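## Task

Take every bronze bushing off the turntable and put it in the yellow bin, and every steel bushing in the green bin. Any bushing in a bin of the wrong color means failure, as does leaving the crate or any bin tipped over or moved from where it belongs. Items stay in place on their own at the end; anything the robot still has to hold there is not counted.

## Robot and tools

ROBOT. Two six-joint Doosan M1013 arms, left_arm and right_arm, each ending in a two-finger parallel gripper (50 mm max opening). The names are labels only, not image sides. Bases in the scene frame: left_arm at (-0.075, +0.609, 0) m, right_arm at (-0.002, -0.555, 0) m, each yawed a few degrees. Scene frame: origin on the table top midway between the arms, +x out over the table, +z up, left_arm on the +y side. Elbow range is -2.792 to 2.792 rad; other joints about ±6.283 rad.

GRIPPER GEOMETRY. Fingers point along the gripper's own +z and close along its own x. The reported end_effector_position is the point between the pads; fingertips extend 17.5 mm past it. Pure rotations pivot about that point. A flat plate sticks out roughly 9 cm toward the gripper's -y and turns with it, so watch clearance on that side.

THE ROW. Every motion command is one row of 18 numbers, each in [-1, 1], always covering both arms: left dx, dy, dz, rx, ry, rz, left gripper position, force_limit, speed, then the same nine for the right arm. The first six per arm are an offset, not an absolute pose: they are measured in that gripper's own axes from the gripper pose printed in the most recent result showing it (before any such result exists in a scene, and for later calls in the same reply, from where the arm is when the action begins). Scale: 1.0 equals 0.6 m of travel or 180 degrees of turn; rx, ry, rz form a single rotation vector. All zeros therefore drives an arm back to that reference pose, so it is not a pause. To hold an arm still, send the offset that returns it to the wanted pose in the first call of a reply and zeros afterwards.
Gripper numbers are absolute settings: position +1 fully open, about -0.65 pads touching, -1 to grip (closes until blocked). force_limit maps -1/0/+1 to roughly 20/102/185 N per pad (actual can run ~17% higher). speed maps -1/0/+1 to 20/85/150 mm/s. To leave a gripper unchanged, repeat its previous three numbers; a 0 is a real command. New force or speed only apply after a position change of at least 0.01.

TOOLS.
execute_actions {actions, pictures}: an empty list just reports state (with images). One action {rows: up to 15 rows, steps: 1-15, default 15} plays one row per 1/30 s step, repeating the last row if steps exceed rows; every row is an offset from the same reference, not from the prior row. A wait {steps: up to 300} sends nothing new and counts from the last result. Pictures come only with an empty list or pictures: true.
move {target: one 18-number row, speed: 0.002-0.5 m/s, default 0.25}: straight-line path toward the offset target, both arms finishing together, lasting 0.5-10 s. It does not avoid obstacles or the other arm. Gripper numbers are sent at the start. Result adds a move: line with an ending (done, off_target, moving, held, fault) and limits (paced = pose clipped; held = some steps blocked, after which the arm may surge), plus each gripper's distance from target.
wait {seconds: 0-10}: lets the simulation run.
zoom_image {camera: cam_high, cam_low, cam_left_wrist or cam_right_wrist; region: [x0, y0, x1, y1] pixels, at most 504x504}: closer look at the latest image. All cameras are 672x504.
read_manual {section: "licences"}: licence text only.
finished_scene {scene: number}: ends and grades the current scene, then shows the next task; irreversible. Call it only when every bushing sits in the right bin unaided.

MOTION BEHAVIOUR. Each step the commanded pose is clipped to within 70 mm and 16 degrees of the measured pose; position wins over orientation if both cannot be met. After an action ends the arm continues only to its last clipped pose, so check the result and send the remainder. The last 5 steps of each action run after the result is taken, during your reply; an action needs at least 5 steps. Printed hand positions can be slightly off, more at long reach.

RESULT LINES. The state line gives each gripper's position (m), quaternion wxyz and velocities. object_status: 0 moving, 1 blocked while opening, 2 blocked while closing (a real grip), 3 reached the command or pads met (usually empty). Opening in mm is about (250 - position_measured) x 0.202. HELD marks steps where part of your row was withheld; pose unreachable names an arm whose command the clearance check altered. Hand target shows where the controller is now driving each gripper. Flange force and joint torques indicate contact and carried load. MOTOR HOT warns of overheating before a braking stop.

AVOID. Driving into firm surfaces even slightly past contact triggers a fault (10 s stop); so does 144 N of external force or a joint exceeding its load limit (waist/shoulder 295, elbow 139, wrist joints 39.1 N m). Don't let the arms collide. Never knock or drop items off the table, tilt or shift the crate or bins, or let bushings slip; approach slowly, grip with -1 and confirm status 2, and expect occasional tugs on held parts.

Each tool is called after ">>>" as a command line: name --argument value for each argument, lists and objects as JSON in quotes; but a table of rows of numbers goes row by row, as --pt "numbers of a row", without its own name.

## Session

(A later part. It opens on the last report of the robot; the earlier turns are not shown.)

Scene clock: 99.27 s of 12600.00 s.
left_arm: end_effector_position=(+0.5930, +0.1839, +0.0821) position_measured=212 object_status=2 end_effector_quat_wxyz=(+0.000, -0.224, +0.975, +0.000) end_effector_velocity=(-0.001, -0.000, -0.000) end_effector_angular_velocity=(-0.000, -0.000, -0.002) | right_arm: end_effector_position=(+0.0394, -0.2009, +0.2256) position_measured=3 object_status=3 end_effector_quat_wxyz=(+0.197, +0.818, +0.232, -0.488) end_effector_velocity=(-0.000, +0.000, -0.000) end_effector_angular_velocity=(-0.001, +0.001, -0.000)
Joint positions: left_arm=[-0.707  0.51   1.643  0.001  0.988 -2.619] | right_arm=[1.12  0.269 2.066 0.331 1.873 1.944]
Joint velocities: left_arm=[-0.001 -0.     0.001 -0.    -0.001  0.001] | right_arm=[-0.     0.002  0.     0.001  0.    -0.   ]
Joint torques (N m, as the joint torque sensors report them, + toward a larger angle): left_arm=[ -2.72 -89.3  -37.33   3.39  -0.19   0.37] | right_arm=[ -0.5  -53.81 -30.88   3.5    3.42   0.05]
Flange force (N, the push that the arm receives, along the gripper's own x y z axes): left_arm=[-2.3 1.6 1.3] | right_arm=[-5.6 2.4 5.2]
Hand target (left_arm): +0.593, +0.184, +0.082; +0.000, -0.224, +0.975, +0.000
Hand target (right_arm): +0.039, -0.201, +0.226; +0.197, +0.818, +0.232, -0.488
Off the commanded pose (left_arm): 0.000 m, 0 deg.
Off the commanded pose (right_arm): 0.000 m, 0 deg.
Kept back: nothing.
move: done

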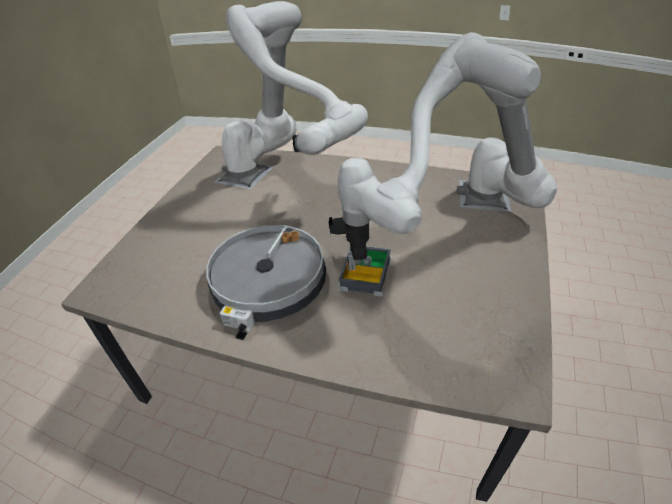

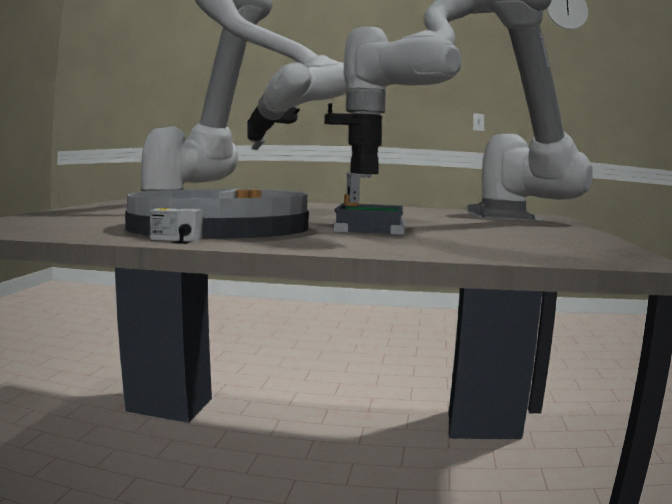

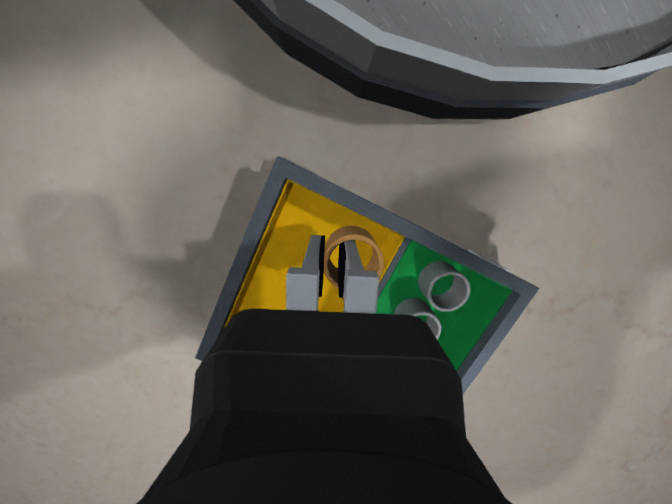

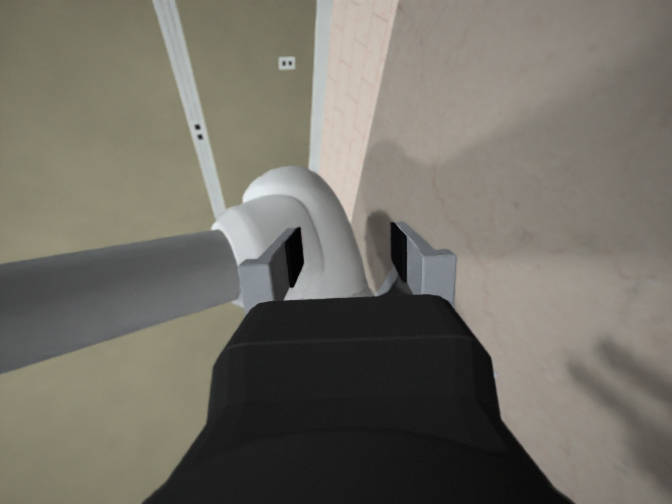

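>>> move --target '[0,0,0.0735,0,0,0,-1,-0.3,-0.5, 0,0,0,0,0,0,1,0,0]' --speed 0.1

>>> execute_actions --actions '[{"rows": [[0,0,0.001,0,0,0,-1,-0.3,-0.5, 0,0,0,0,0,0,1,0,0],[0,0,0.002,0,0,0,-1,-0.3,-0.5, 0,0,0,0,0,0,1,0,0],[0,0,0.003,0,0,0,-1,-0.3,-0.5, 0,0,0,0,0,0,1,0,0],[0,0,0.004,0,0,0,-1,-0.3,-0.5, 0,0,0,0,0,0,1,0,0],[0,0,0.005,0,0,0,-1,-0.3,-0.5, 0,0,0,0,0,0,1,0,0]], "steps": 15}]'

Scene clock: 100.30 s of 12600.00 s.
left_arm: end_effector_position=(+0.5930, +0.1839, +0.0380) position_measured=212 object_status=2 end_effector_quat_wxyz=(+0.000, -0.224, +0.975, +0.000) end_effector_velocity=(+0.001, +0.001, -0.000) end_effector_angular_velocity=(-0.000, -0.000, +0.002) | right_arm: end_effector_position=(+0.0394, -0.2009, +0.2256) position_measured=3 object_status=3 end_effector_quat_wxyz=(+0.197, +0.818, +0.232, -0.488) end_effector_velocity=(-0.000, +0.000, +0.000) end_effector_angular_velocity=(+0.001, -0.000, -0.000)
Joint positions: left_arm=[-0.707  0.551  1.67   0.001  0.92  -2.619] | right_arm=[1.12  0.269 2.066 0.331 1.873 1.944]
Joint velocities: left_arm=[ 0.001  0.    -0.     0.    -0.    -0.001] | right_arm=[-0.    -0.001 -0.     0.     0.    -0.   ]
Joint torques (N m, as the joint torque sensors report them, + toward a larger angle): left_arm=[ -2.38 -91.5  -35.74   3.06   0.25   0.37] | right_arm=[ -1.74 -53.17 -30.53   3.81   3.38   0.02]
Flange force (N, the push that the arm receives, along the gripper's own x y z axes): left_arm=[-2.0 2.1 1.8] | right_arm=[-8.4 1.3 5.6]
Hand target (left_arm): +0.593, +0.184, +0.038; +0.000, -0.224, +0.975, +0.000
Hand target (right_arm): +0.039, -0.201, +0.226; +0.197, +0.818, +0.232, -0.488
Off the commanded pose (left_arm): 0.000 m, 0 deg.
Off the commanded pose (right_arm): 0.000 m, 0 deg.
Kept back: nothing.
move: done

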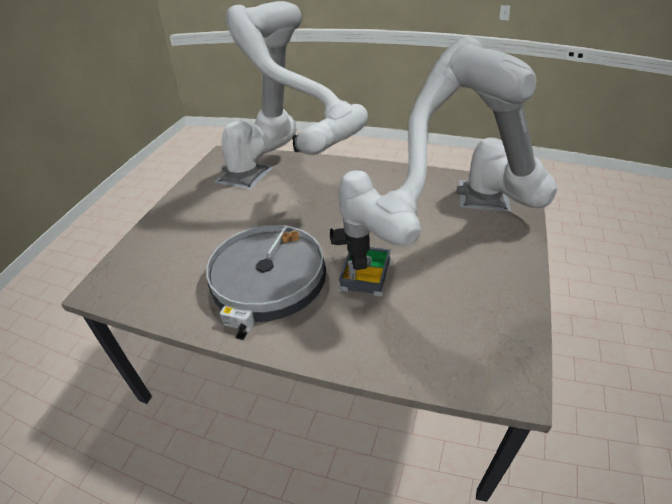

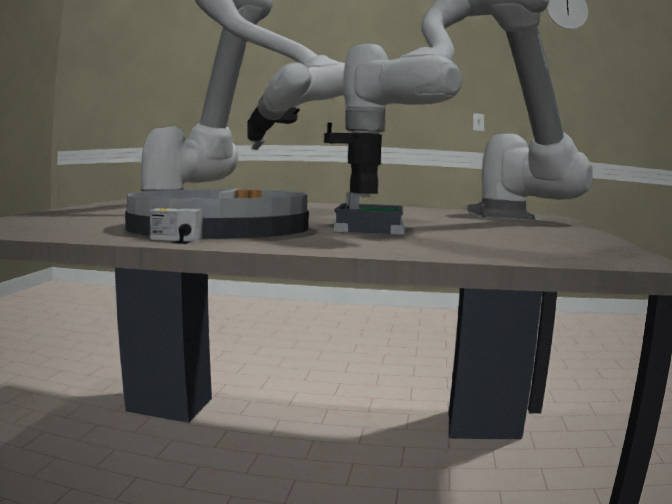

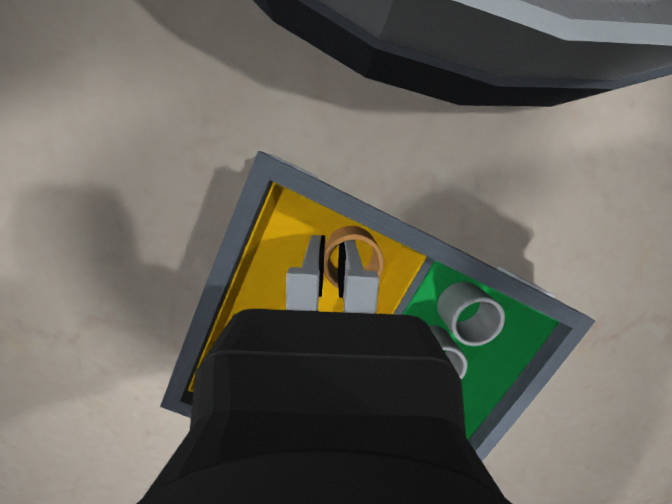

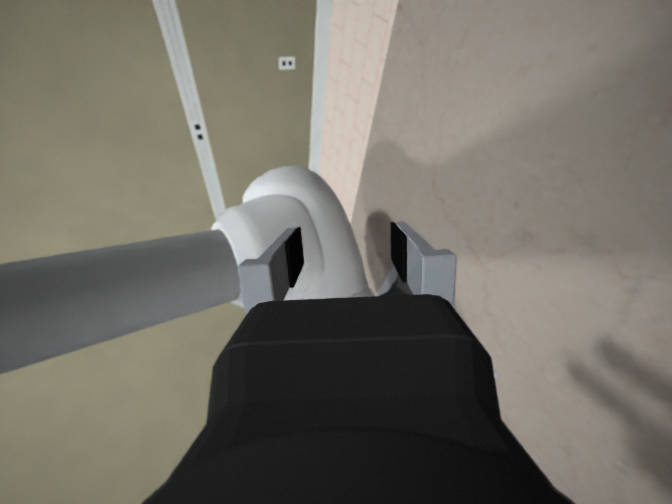

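Scene clock: 100.63 s of 12600.00 s.
left_arm: end_effector_position=(+0.5930, +0.1839, +0.0350) position_measured=212 object_status=2 end_effector_quat_wxyz=(+0.000, -0.224, +0.975, +0.000) end_effector_velocity=(+0.001, +0.000, +0.001) end_effector_angular_velocity=(-0.001, -0.002, -0.000) | right_arm: end_effector_position=(+0.0394, -0.2009, +0.2256) position_measured=3 object_status=3 end_effector_quat_wxyz=(+0.197, +0.818, +0.232, -0.488) end_effector_velocity=(+0.000, -0.000, -0.001) end_effector_angular_velocity=(-0.002, +0.000, +0.001)
Joint positions: left_arm=[-0.707  0.554  1.672  0.001  0.915 -2.619] | right_arm=[1.12  0.269 2.066 0.331 1.873 1.944]
Joint velocities: left_arm=[ 0.001 -0.    -0.001  0.    -0.001  0.001] | right_arm=[-0.     0.002 -0.    -0.001 -0.     0.   ]
Joint torques (N m, as the joint torque sensors report them, + toward a larger angle): left_arm=[ -2.03 -92.49 -35.87   3.04  -0.18   0.21] | right_arm=[ -0.45 -53.55 -30.46   3.67   3.44   0.05]
Flange force (N, the push that the arm receives, along the gripper's own x y z axes): left_arm=[-2.3 1.0 2.2] | right_arm=[-5.9 2.7 4.5]
Steps of this call (steps 1 to 10: the first 10 steps of this action). Readings (end_effector_position | what the end effector reports):
1: left_arm (+0.5930, +0.1839, +0.0380) | right_arm (+0.0394, -0.2009, +0.2256) | left_arm position_measured=212 object_status=2 | right_arm position_measured=3 object_status=3
2: left_arm (+0.5931, +0.1839, +0.0377) | right_arm (+0.0394, -0.2009, +0.2256) | left_arm position_measured=212 object_status=2 | right_arm position_measured=3 object_status=3
4: left_arm (+0.5930, +0.1839, +0.0367) | right_arm (+0.0394, -0.2009, +0.2256) | left_arm position_measured=212 object_status=2 | right_arm position_measured=3 object_status=3
8: left_arm (+0.5930, +0.1839, +0.0351) | right_arm (+0.0394, -0.2009, +0.2256) | left_arm position_measured=212 object_status=2 | right_arm position_measured=3 object_status=3
10: the state above

>>> execute_actions --actions '[{"rows": [[0,0,0.0007,0,0,0,-1,-0.3,-0.5, 0,0,0,0,0,0,1,0,0],[0,0,0.0014,0,0,0,-1,-0.3,-0.5, 0,0,0,0,0,0,1,0,0],[0,0,0.0014,0,0,0,-1,-0.3,-0.5, 0,0,0,0,0,0,1,0,0],[0,0,0.0014,0,0,0,-1,-0.3,-0.5, 0,0,0,0,0,0,1,0,0],[0,0,0.0014,0,0,0,-1,-0.3,-0.5, 0,0,0,0,0,0,1,0,0],[0,0,0.0014,0,0,0,-1,-0.3,-0.5, 0,0,0,0,0,0,1,0,0],[0,0,0.0014,0,0,0,-1,-0.3,-0.5, 0,0,0,0,0,0,1,0,0],[0,0,0.0014,0,0,0,-0.18,-0.5,0, 0,0,0,0,0,0,1,0,0]], "steps": 12}]'

>>> move --target '[0,0,-0.075,0,0,0,-0.18,-0.5,0, 0,0,0,0,0,0,1,0,0]' --speed 0.1

Scene clock: 101.27 s of 12600.00 s.
left_arm: end_effector_position=(+0.5930, +0.1839, +0.0342) position_measured=212 object_status=2 end_effector_quat_wxyz=(+0.000, -0.224, +0.975, +0.000) end_effector_velocity=(+0.001, +0.001, -0.000) end_effector_angular_velocity=(-0.001, -0.001, +0.001) | right_arm: end_effector_position=(+0.0394, -0.2009, +0.2256) position_measured=3 object_status=3 end_effector_quat_wxyz=(+0.197, +0.818, +0.232, -0.488) end_effector_velocity=(-0.000, +0.000, +0.000) end_effector_angular_velocity=(+0.001, -0.001, -0.000)
Joint positions: left_arm=[-0.707  0.555  1.672  0.001  0.914 -2.619] | right_arm=[1.12  0.269 2.066 0.331 1.873 1.944]
Joint velocities: left_arm=[ 0.002  0.001 -0.001 -0.    -0.001  0.001] | right_arm=[ 0.    -0.001 -0.     0.    -0.001  0.   ]
Joint torques (N m, as the joint torque sensors report them, + toward a larger angle): left_arm=[ -3.53 -92.14 -36.32   3.    -0.19   0.26] | right_arm=[  0.52 -53.98 -29.99   3.72   3.49  -0.05]
Flange force (N, the push that the arm receives, along the gripper's own x y z axes): left_arm=[-3.0 3.2 2.2] | right_arm=[-5.5 3.5 3.0]
Off your previous action's commanded pose (left_arm): 0.000 m, 0 deg at its last step (step 5 of this call).
Off your previous action's commanded pose (right_arm): 0.000 m, 0 deg at its last step (step 5 of this call).
Steps of this call (steps 1 to 5: the last 5 steps of your previous action; steps 6 to 12: nothing new was sent; steps 13 to 19: the first 7 steps of this action). Readings (end_effector_position | what the end effector reports):
13: left_arm (+0.5930, +0.1839, +0.0350) | right_arm (+0.0394, -0.2009, +0.2256) | left_arm position_measured=212 object_status=2 | right_arm position_measured=3 object_status=3
14: left_arm (+0.5930, +0.1839, +0.0348) | right_arm (+0.0394, -0.2009, +0.2256) | left_arm position_measured=212 object_status=2 | right_arm position_measured=3 object_status=3
16: left_arm (+0.5930, +0.1839, +0.0343) | right_arm (+0.0394, -0.2009, +0.2256) | left_arm position_measured=212 object_status=2 | right_arm position_measured=3 object_status=3
19: the state above

Scene clock: 102.37 s of 12600.00 s.
left_arm: end_effector_position=(+0.5930, +0.1840, +0.0791) position_measured=179 object_status=3 end_effector_quat_wxyz=(+0.000, -0.224, +0.975, +0.000) end_effector_velocity=(+0.002, +0.001, +0.001) end_effector_angular_velocity=(-0.001, -0.002, +0.001) | right_arm: end_effector_position=(+0.0394, -0.2009, +0.2256) position_measured=3 object_status=3 end_effector_quat_wxyz=(+0.197, +0.818, +0.232, -0.488) end_effector_velocity=(+0.000, -0.000, +0.000) end_effector_angular_velocity=(-0.001, +0.001, -0.000)
Joint positions: left_arm=[-0.707  0.513  1.645  0.001  0.984 -2.619] | right_arm=[1.12  0.269 2.066 0.331 1.873 1.944]
Joint velocities: left_arm=[ 0.002 -0.001 -0.002  0.     0.     0.   ] | right_arm=[-0.     0.     0.     0.     0.001  0.   ]
Joint torques (N m, as the joint torque sensors report them, + toward a larger angle): left_arm=[ -2.78 -89.26 -37.83   3.53  -0.58   0.03] | right_arm=[  0.06 -53.87 -30.28   3.66   3.51   0.01]
Flange force (N, the push that the arm receives, along the gripper's own x y z axes): left_arm=[-2.7 3.0 1.0] | right_arm=[-5.1 3.0 3.8]
Hand target (left_arm): +0.593, +0.184, +0.079; +0.000, -0.224, +0.975, +0.000
Hand target (right_arm): +0.039, -0.201, +0.226; +0.197, +0.818, +0.232, -0.488
Off your previous action's commanded pose (left_arm): 0.000 m, 0 deg at its last step (step 5 of this call).
Off your previous action's commanded pose (right_arm): 0.000 m, 0 deg at its last step (step 5 of this call).
Off the commanded pose (left_arm): 0.000 m, 0 deg.
Off the commanded pose (right_arm): 0.000 m, 0 deg.
Kept back: nothing.
move: done

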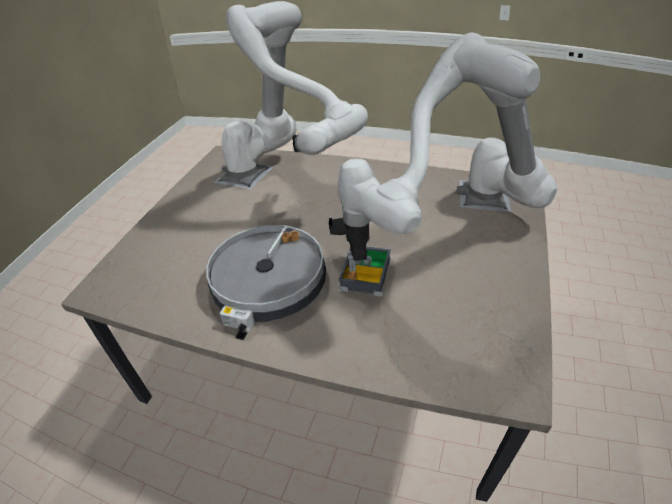

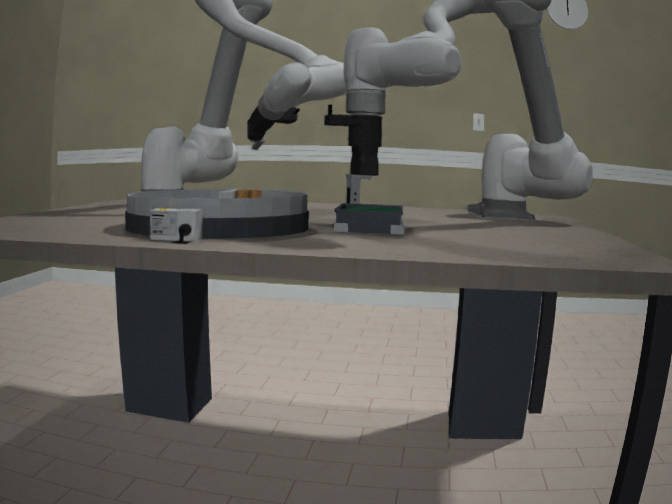

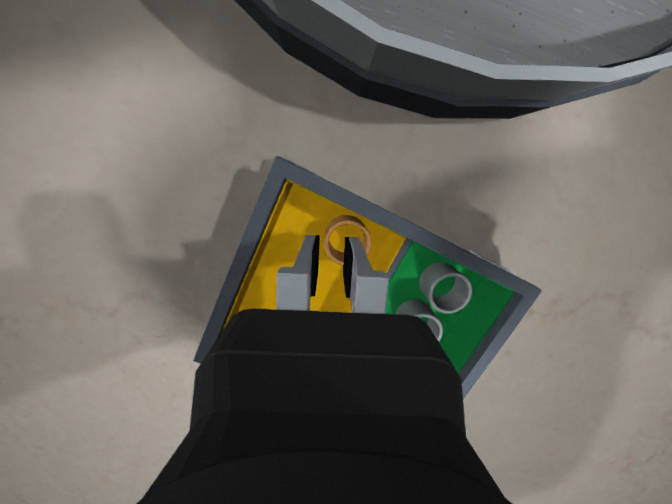

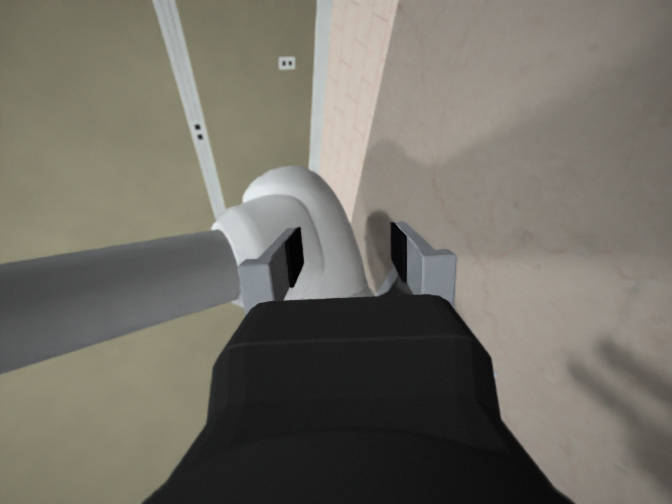

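>>> move --target '[0.1254,-0.1133,-0.0565,0,0,0,-0.18,-0.5,0, 0,0,0,0,0,0,1,0,0]' --speed 0.3

>>> move --target '[0.2117,-0.1924,0.02,0,0,0,-0.18,-0.5,0, 0,0,0,0,0,0,1,0,0]' --speed 0.3

>>> zoom_image --camera "cam_left_wrist" --region '[280, 190, 420, 300]'

Scene clock: 104.17 s of 12600.00 s.
left_arm: end_effector_position=(+0.5550, +0.0900, +0.1130) position_measured=179 object_status=3 end_effector_quat_wxyz=(+0.000, -0.224, +0.975, +0.000) end_effector_velocity=(-0.001, -0.001, -0.001) end_effector_angular_velocity=(+0.001, +0.001, -0.002) | right_arm: end_effector_position=(+0.0394, -0.2009, +0.2256) position_measured=3 object_status=3 end_effector_quat_wxyz=(+0.197, +0.818, +0.232, -0.488) end_effector_velocity=(+0.000, -0.000, +0.000) end_effector_angular_velocity=(-0.001, +0.000, +0.001)
Joint positions: left_arm=[-0.832  0.516  1.569  0.001  1.057 -2.744] | right_arm=[1.12  0.269 2.066 0.331 1.873 1.944]
Joint velocities: left_arm=[-0.002  0.002 -0.001  0.     0.     0.   ] | right_arm=[ 0.     0.    -0.    -0.001  0.001  0.   ]
Joint torques (N m, as the joint torque sensors report them, + toward a larger angle): left_arm=[ -1.7  -89.93 -39.31   3.51  -0.34   0.07] | right_arm=[ -0.19 -52.74 -30.15   3.71   3.45  -0.03]
Flange force (N, the push that the arm receives, along the gripper's own x y z axes): left_arm=[-0.4 2.9 0.9] | right_arm=[-7.4 3.3 4.3]
Hand target (left_arm): +0.555, +0.090, +0.113; +0.000, -0.224, +0.975, +0.000
Hand target (right_arm): +0.039, -0.201, +0.226; +0.197, +0.818, +0.232, -0.488
Off the commanded pose (left_arm): 0.000 m, 0 deg.
Off the commanded pose (right_arm): 0.000 m, 0 deg.
Kept back: nothing.
move: done

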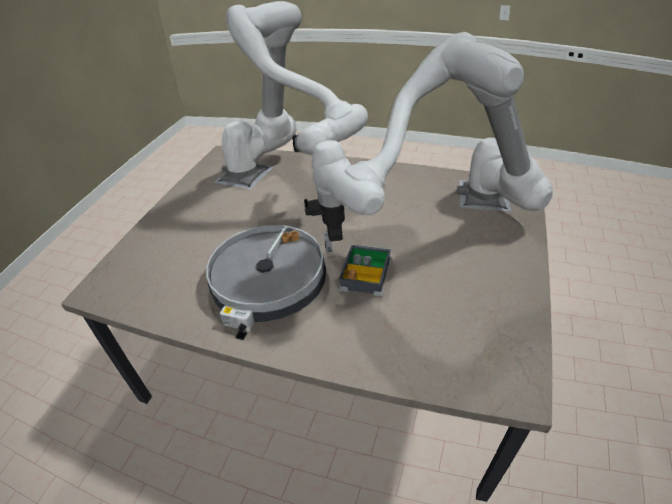

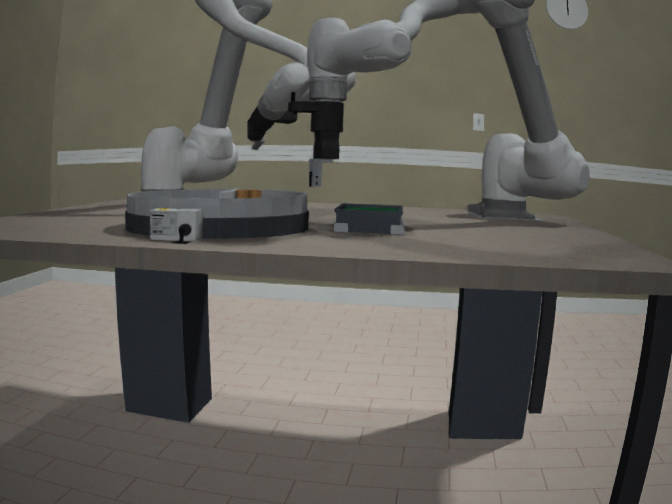

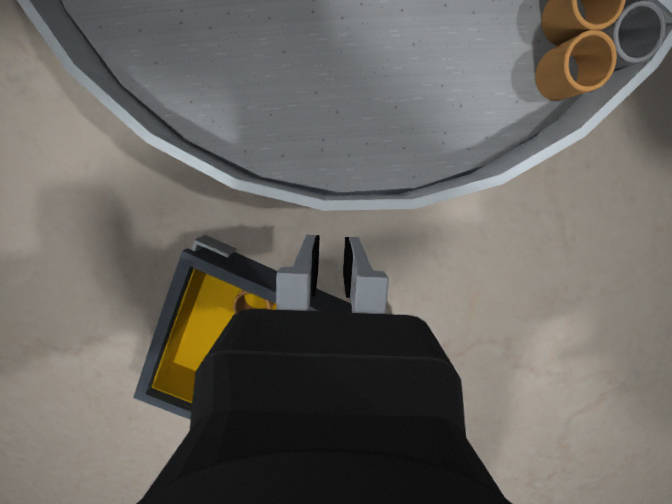

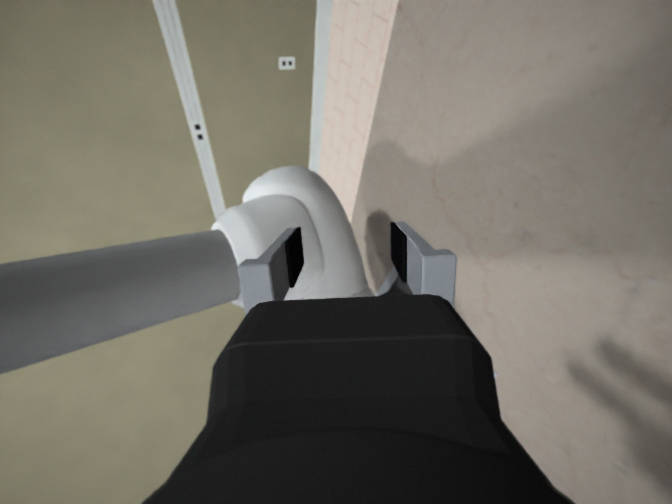

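Scene clock: 105.17 s of 12600.00 s.
left_arm: end_effector_position=(+0.4911, -0.0693, +0.1010) position_measured=179 object_status=3 end_effector_quat_wxyz=(+0.000, -0.224, +0.975, +0.000) end_effector_velocity=(+0.000, -0.000, -0.001) end_effector_angular_velocity=(+0.001, +0.000, +0.000) | right_arm: end_effector_position=(+0.0394, -0.2009, +0.2256) position_measured=3 object_status=3 end_effector_quat_wxyz=(+0.197, +0.818, +0.232, -0.488) end_effector_velocity=(-0.000, +0.000, +0.000) end_effector_angular_velocity=(+0.002, -0.002, -0.000)
Joint positions: left_arm=[-1.021  0.619  1.42   0.001  1.102 -2.933] | right_arm=[1.12  0.269 2.066 0.331 1.873 1.944]
Joint velocities: left_arm=[-0.     0.002 -0.001 -0.     0.    -0.   ] | right_arm=[ 0.    -0.002 -0.     0.    -0.001  0.   ]
Joint torques (N m, as the joint torque sensors report them, + toward a larger angle): left_arm=[  -2.88 -100.74  -39.35    3.46    0.05    0.25] | right_arm=[ -0.54 -54.22 -30.15   3.68   3.31   0.05]
Flange force (N, the push that the arm receives, along the gripper's own x y z axes): left_arm=[-3.2 1.0 0.6] | right_arm=[-6.2 2.0 3.6]
Hand target (left_arm): +0.491, -0.069, +0.101; +0.000, -0.224, +0.975, +0.000
Hand target (right_arm): +0.039, -0.201, +0.226; +0.197, +0.818, +0.232, -0.488
Off the commanded pose (left_arm): 0.000 m, 0 deg.
Off the commanded pose (right_arm): 0.000 m, 0 deg.
Kept back: nothing.
move: done

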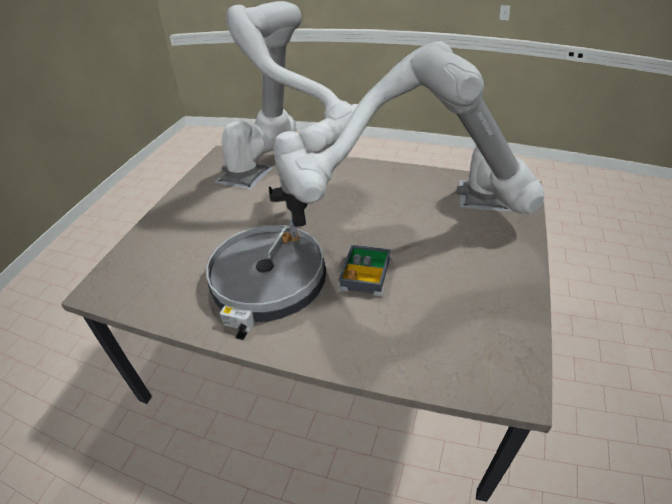

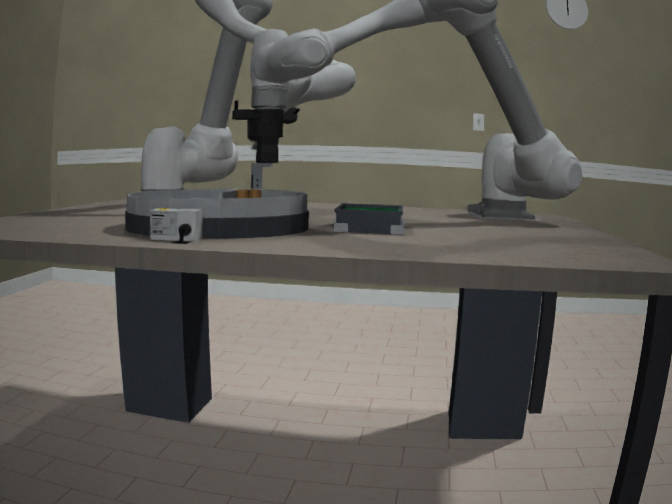

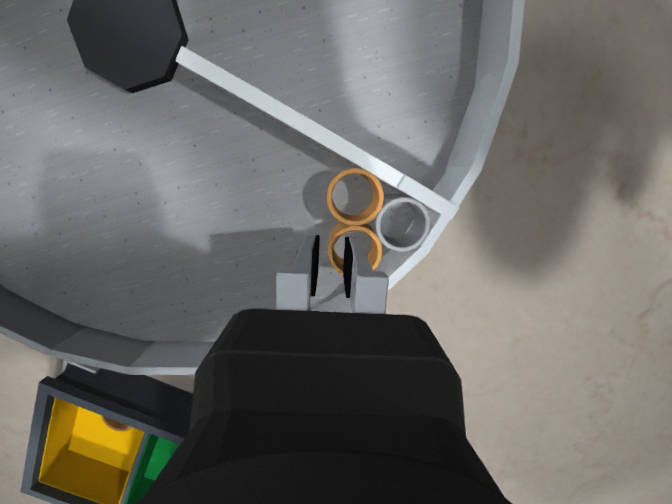

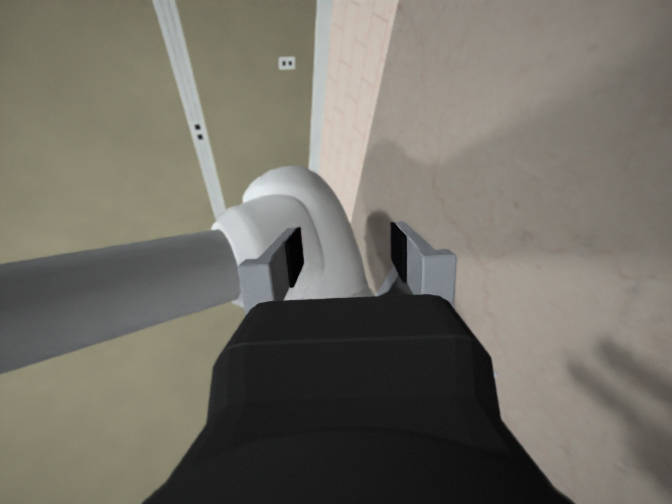

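Region (280, 190, 420, 300) of cam_left_wrist's 672x504 image, scaled by 3.600, with more detail than that image has; it fills the top 396 rows of this view, and the rest is white.

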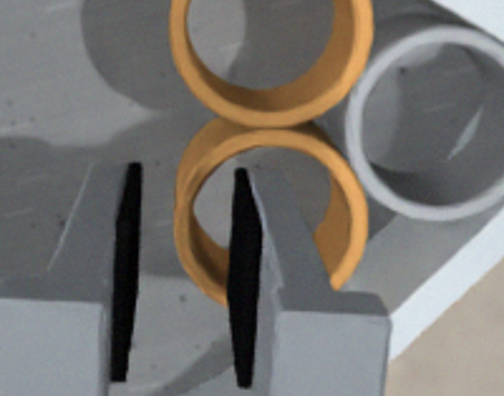

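>>> move --target '[0.0025,-0.001,0.0,0,0,0,-0.18,-0.5,0, 0,0,0,0,0,0,1,0,0]' --speed 0.03

>>> zoom_image --camera "cam_left_wrist" --region '[280, 190, 420, 300]'

Scene clock: 106.17 s of 12600.00 s.
left_arm: end_effector_position=(+0.4900, -0.0705, +0.1010) position_measured=179 object_status=3 end_effector_quat_wxyz=(+0.000, -0.224, +0.975, +0.000) end_effector_velocity=(+0.001, -0.000, +0.001) end_effector_angular_velocity=(-0.002, -0.001, +0.001) | right_arm: end_effector_position=(+0.0394, -0.2009, +0.2256) position_measured=3 object_status=3 end_effector_quat_wxyz=(+0.197, +0.818, +0.232, -0.488) end_effector_velocity=(+0.000, -0.000, +0.001) end_effector_angular_velocity=(+0.001, -0.001, +0.001)
Joint positions: left_arm=[-1.023  0.619  1.42   0.001  1.102 -2.935] | right_arm=[1.12  0.269 2.066 0.331 1.873 1.944]
Joint velocities: left_arm=[ 0.001 -0.001 -0.001 -0.    -0.     0.   ] | right_arm=[-0.    -0.002  0.    -0.001  0.001 -0.   ]
Joint torques (N m, as the joint torque sensors report them, + toward a larger angle): left_arm=[  -3.04 -102.37  -40.12    3.58   -0.15    0.32] | right_arm=[ -0.77 -53.37 -30.28   3.69   3.51   0.04]
Flange force (N, the push that the arm receives, along the gripper's own x y z axes): left_arm=[-3.5 0.5 2.0] | right_arm=[-7.9 2.4 4.8]
Hand target (left_arm): +0.490, -0.071, +0.101; +0.000, -0.224, +0.975, +0.000
Hand target (right_arm): +0.039, -0.201, +0.226; +0.197, +0.818, +0.232, -0.488
Off the commanded pose (left_arm): 0.000 m, 0 deg.
Off the commanded pose (right_arm): 0.000 m, 0 deg.
Kept back: nothing.
move: done

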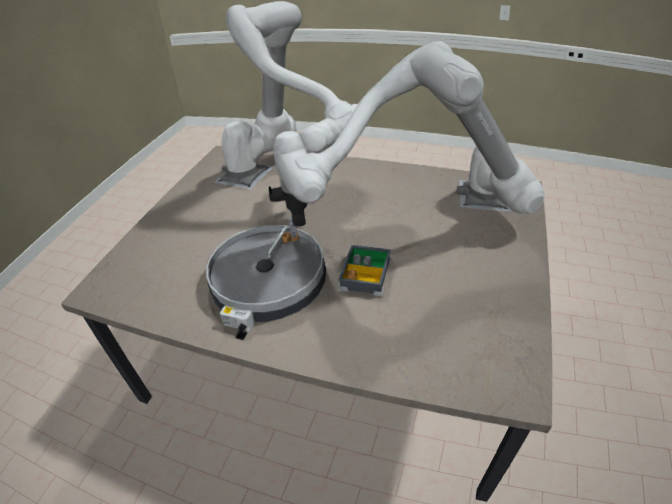

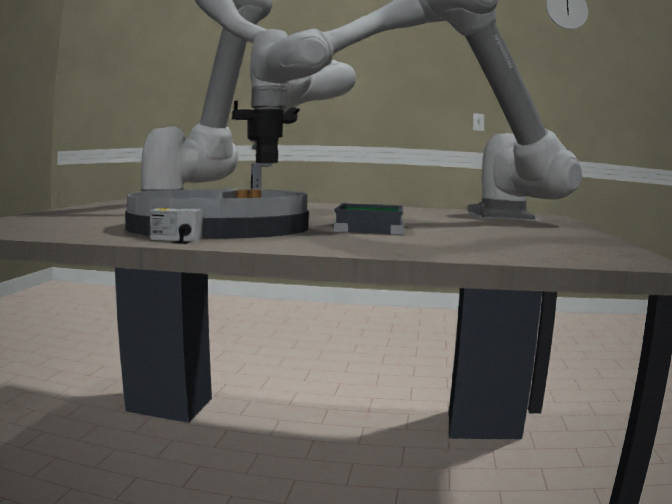

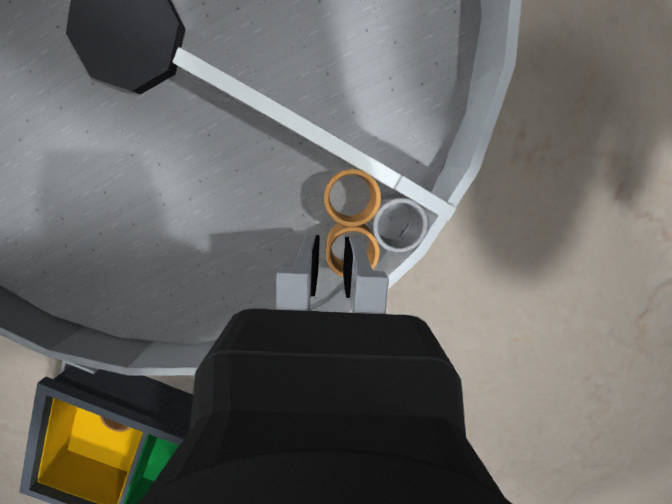

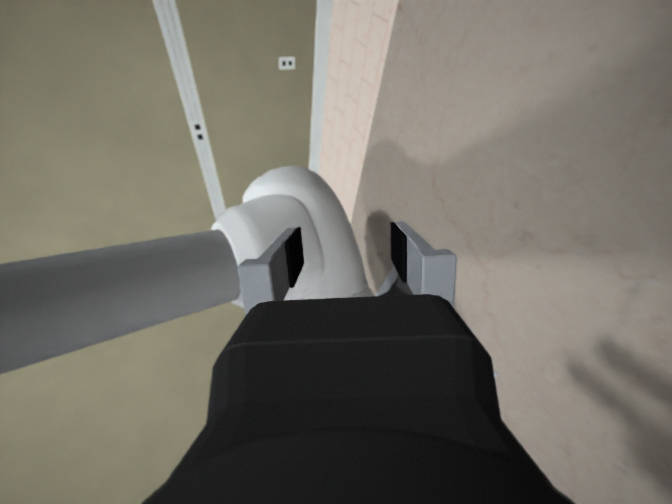

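Region (280, 190, 420, 300) of cam_left_wrist's 672x504 image, scaled by 3.600, with more detail than that image has; it fills the top 396 rows of this view, and the rest is white.

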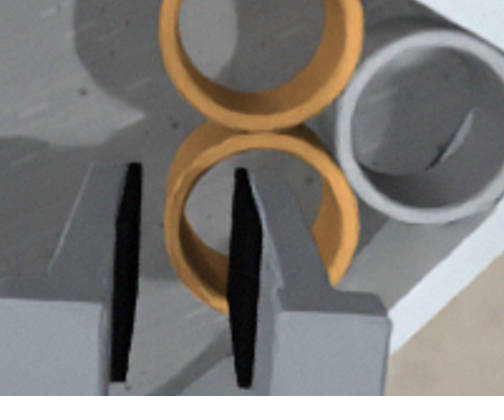

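>>> move --target '[0,0,0.0328,0,0,0,-0.18,-0.5,0, 0,0,0,0,0,0,1,0,0]' --speed 0.03

>>> execute_actions --actions '[{"rows": [[0,0,0,0,0,0,-1,-0.3,-0.5, 0,0,0,0,0,0,1,0,0]], "steps": 14}]'

>>> move --target '[-0.001,0.001,-0.0812,0,0,0,-1,-0.3,-0.5, 0,0,0,0,0,0,1,0,0]' --speed 0.12

Scene clock: 107.43 s of 12600.00 s.
left_arm: end_effector_position=(+0.4900, -0.0705, +0.0814) position_measured=179 object_status=3 end_effector_quat_wxyz=(+0.000, -0.224, +0.975, +0.000) end_effector_velocity=(-0.001, -0.001, -0.001) end_effector_angular_velocity=(+0.001, +0.001, -0.002) | right_arm: end_effector_position=(+0.0394, -0.2009, +0.2256) position_measured=3 object_status=3 end_effector_quat_wxyz=(+0.197, +0.818, +0.232, -0.488) end_effector_velocity=(-0.000, +0.000, +0.000) end_effector_angular_velocity=(+0.001, +0.000, -0.001)
Joint positions: left_arm=[-1.023  0.634  1.434  0.001  1.074 -2.935] | right_arm=[1.12  0.269 2.066 0.331 1.873 1.944]
Joint velocities: left_arm=[-0.002  0.001  0.001  0.    -0.     0.   ] | right_arm=[-0.    -0.001  0.     0.001 -0.     0.   ]
Joint torques (N m, as the joint torque sensors report them, + toward a larger angle): left_arm=[  -2.23 -101.85  -39.26    3.54   -0.4     0.26] | right_arm=[ -1.13 -53.46 -30.56   3.63   3.33   0.04]
Flange force (N, the push that the arm receives, along the gripper's own x y z axes): left_arm=[-1.3 0.2 1.4] | right_arm=[-7.3 1.8 5.1]
Hand target (left_arm): +0.490, -0.071, +0.081; +0.000, -0.224, +0.975, +0.000
Hand target (right_arm): +0.039, -0.201, +0.226; +0.197, +0.818, +0.232, -0.488
Off the commanded pose (left_arm): 0.000 m, 0 deg.
Off the commanded pose (right_arm): 0.000 m, 0 deg.
Kept back: nothing.
move: done

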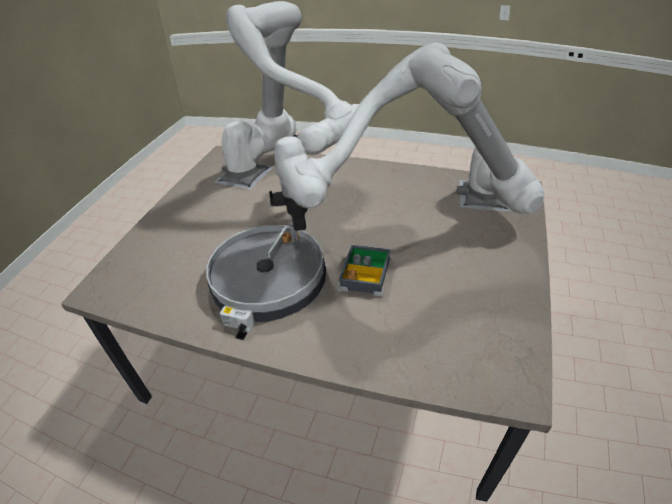

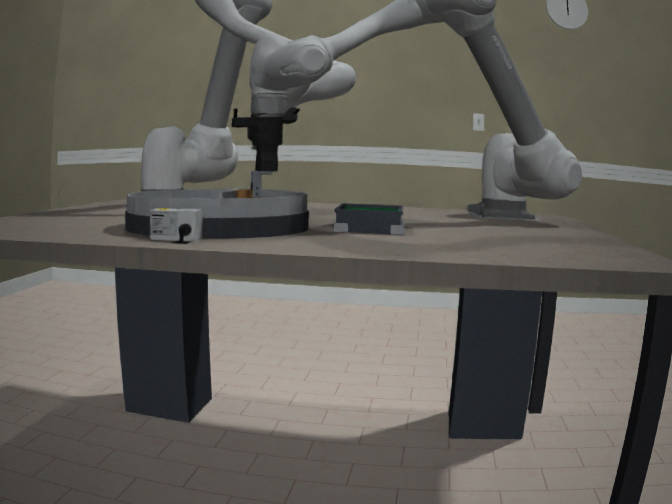

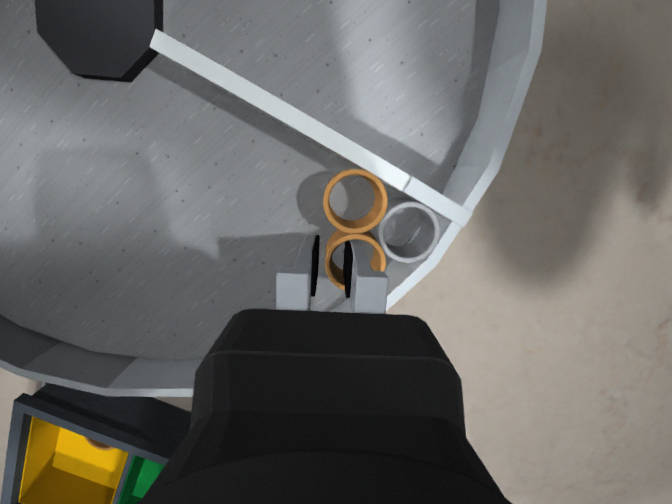

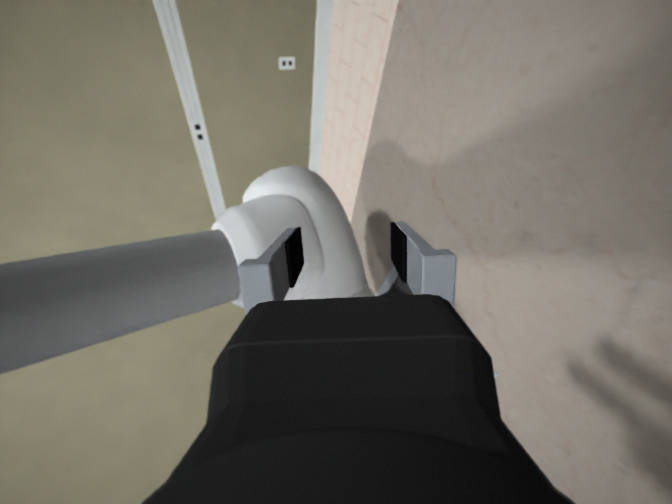

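Scene clock: 107.73 s of 12600.00 s.
left_arm: end_effector_position=(+0.4900, -0.0705, +0.0814) position_measured=213 object_status=0 end_effector_quat_wxyz=(+0.000, -0.224, +0.975, +0.000) end_effector_velocity=(+0.000, +0.000, +0.000) end_effector_angular_velocity=(-0.000, +0.000, +0.000) | right_arm: end_effector_position=(+0.0394, -0.2009, +0.2256) position_measured=3 object_status=3 end_effector_quat_wxyz=(+0.197, +0.818, +0.232, -0.488) end_effector_velocity=(-0.000, -0.000, +0.000) end_effector_angular_velocity=(+0.000, -0.000, +0.001)
Joint positions: left_arm=[-1.023  0.634  1.434  0.001  1.074 -2.935] | right_arm=[1.12  0.269 2.066 0.331 1.873 1.944]
Joint velocities: left_arm=[ 0.001 -0.     0.    -0.     0.     0.001] | right_arm=[ 0.    -0.001 -0.    -0.     0.001 -0.   ]
Joint torques (N m, as the joint torque sensors report them, + toward a larger angle): left_arm=[  -1.49 -101.05  -38.85    3.71   -0.25    0.23] | right_arm=[ -0.78 -54.79 -30.47   3.54   3.35  -0.04]
Flange force (N, the push that the arm receives, along the gripper's own x y z axes): left_arm=[-1.2 1.4 -0.2] | right_arm=[-5.3 1.1 4.1]
Steps of this call (steps 1 to 9: the first 9 steps of this action). Readings (end_effector_position | what the end effector reports):
1: left_arm (+0.4900, -0.0705, +0.0814) | right_arm (+0.0394, -0.2009, +0.2256) | left_arm position_measured=183 object_status=0 | right_arm position_measured=3 object_status=3
2: left_arm (+0.4900, -0.0705, +0.0814) | right_arm (+0.0394, -0.2009, +0.2256) | left_arm position_measured=192 object_status=0 | right_arm position_measured=3 object_status=3
4: left_arm (+0.4900, -0.0705, +0.0814) | right_arm (+0.0394, -0.2009, +0.2256) | left_arm position_measured=209 object_status=0 | right_arm position_measured=3 object_status=3
8: left_arm (+0.4900, -0.0705, +0.0814) | right_arm (+0.0394, -0.2009, +0.2256) | left_arm position_measured=213 object_status=0 | right_arm position_measured=3 object_status=3
9: the state above

Scene clock: 108.73 s of 12600.00 s.
left_arm: end_effector_position=(+0.4903, -0.0697, +0.1300) position_measured=213 object_status=2 end_effector_quat_wxyz=(+0.000, -0.224, +0.974, +0.000) end_effector_velocity=(+0.001, +0.000, +0.001) end_effector_angular_velocity=(-0.001, -0.000, +0.001) | right_arm: end_effector_position=(+0.0394, -0.2009, +0.2256) position_measured=3 object_status=3 end_effector_quat_wxyz=(+0.197, +0.818, +0.232, -0.488) end_effector_velocity=(+0.000, +0.000, -0.001) end_effector_angular_velocity=(-0.001, +0.000, -0.000)
Joint positions: left_arm=[-1.022  0.598  1.398  0.001  1.145 -2.934] | right_arm=[1.12  0.269 2.066 0.331 1.873 1.944]
Joint velocities: left_arm=[ 0.001 -0.001 -0.001 -0.     0.001  0.   ] | right_arm=[-0.     0.002 -0.    -0.    -0.001  0.   ]
Joint torques (N m, as the joint torque sensors report them, + toward a larger angle): left_arm=[  -2.83 -100.8   -41.39    3.56   -0.26    0.4 ] | right_arm=[ -1.61 -54.07 -30.5    3.66   3.32  -0.05]
Flange force (N, the push that the arm receives, along the gripper's own x y z axes): left_arm=[-2.5 3.0 0.8] | right_arm=[-5.9 0.3 4.8]
Hand target (left_arm): +0.490, -0.070, +0.130; +0.000, -0.224, +0.974, +0.000
Hand target (right_arm): +0.039, -0.201, +0.226; +0.197, +0.818, +0.232, -0.488
Off your previous action's commanded pose (left_arm): 0.000 m, 0 deg at its last step (step 5 of this call).
Off your previous action's commanded pose (right_arm): 0.000 m, 0 deg at its last step (step 5 of this call).
Off the commanded pose (left_arm): 0.000 m, 0 deg.
Off the commanded pose (right_arm): 0.000 m, 0 deg.
Kept back: nothing.
move: done

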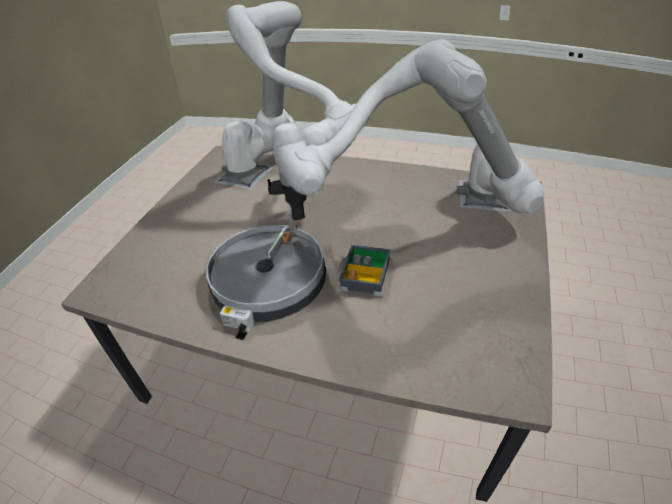

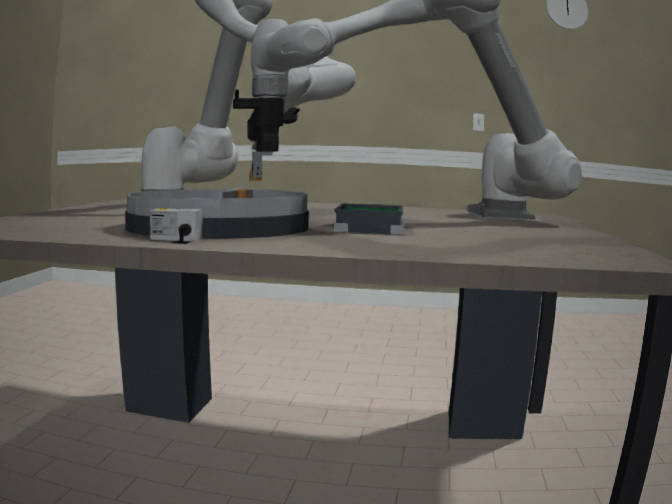

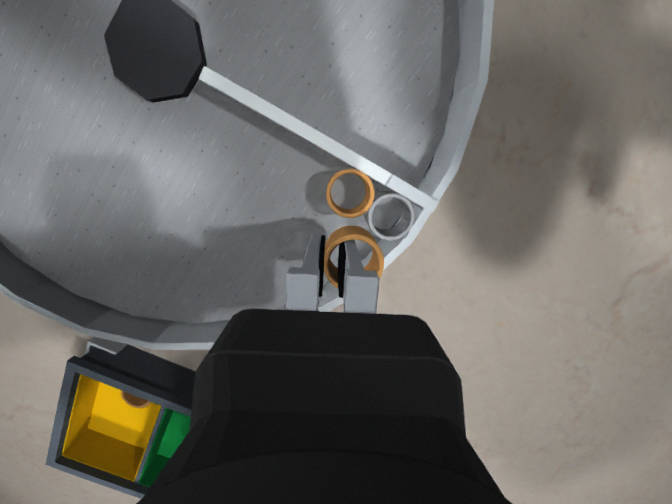

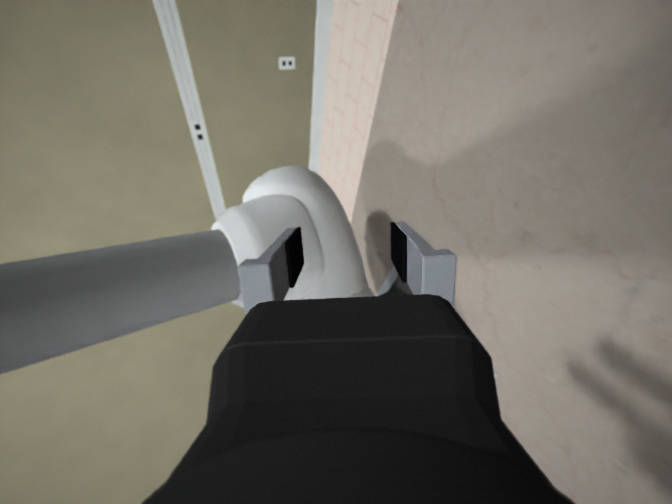

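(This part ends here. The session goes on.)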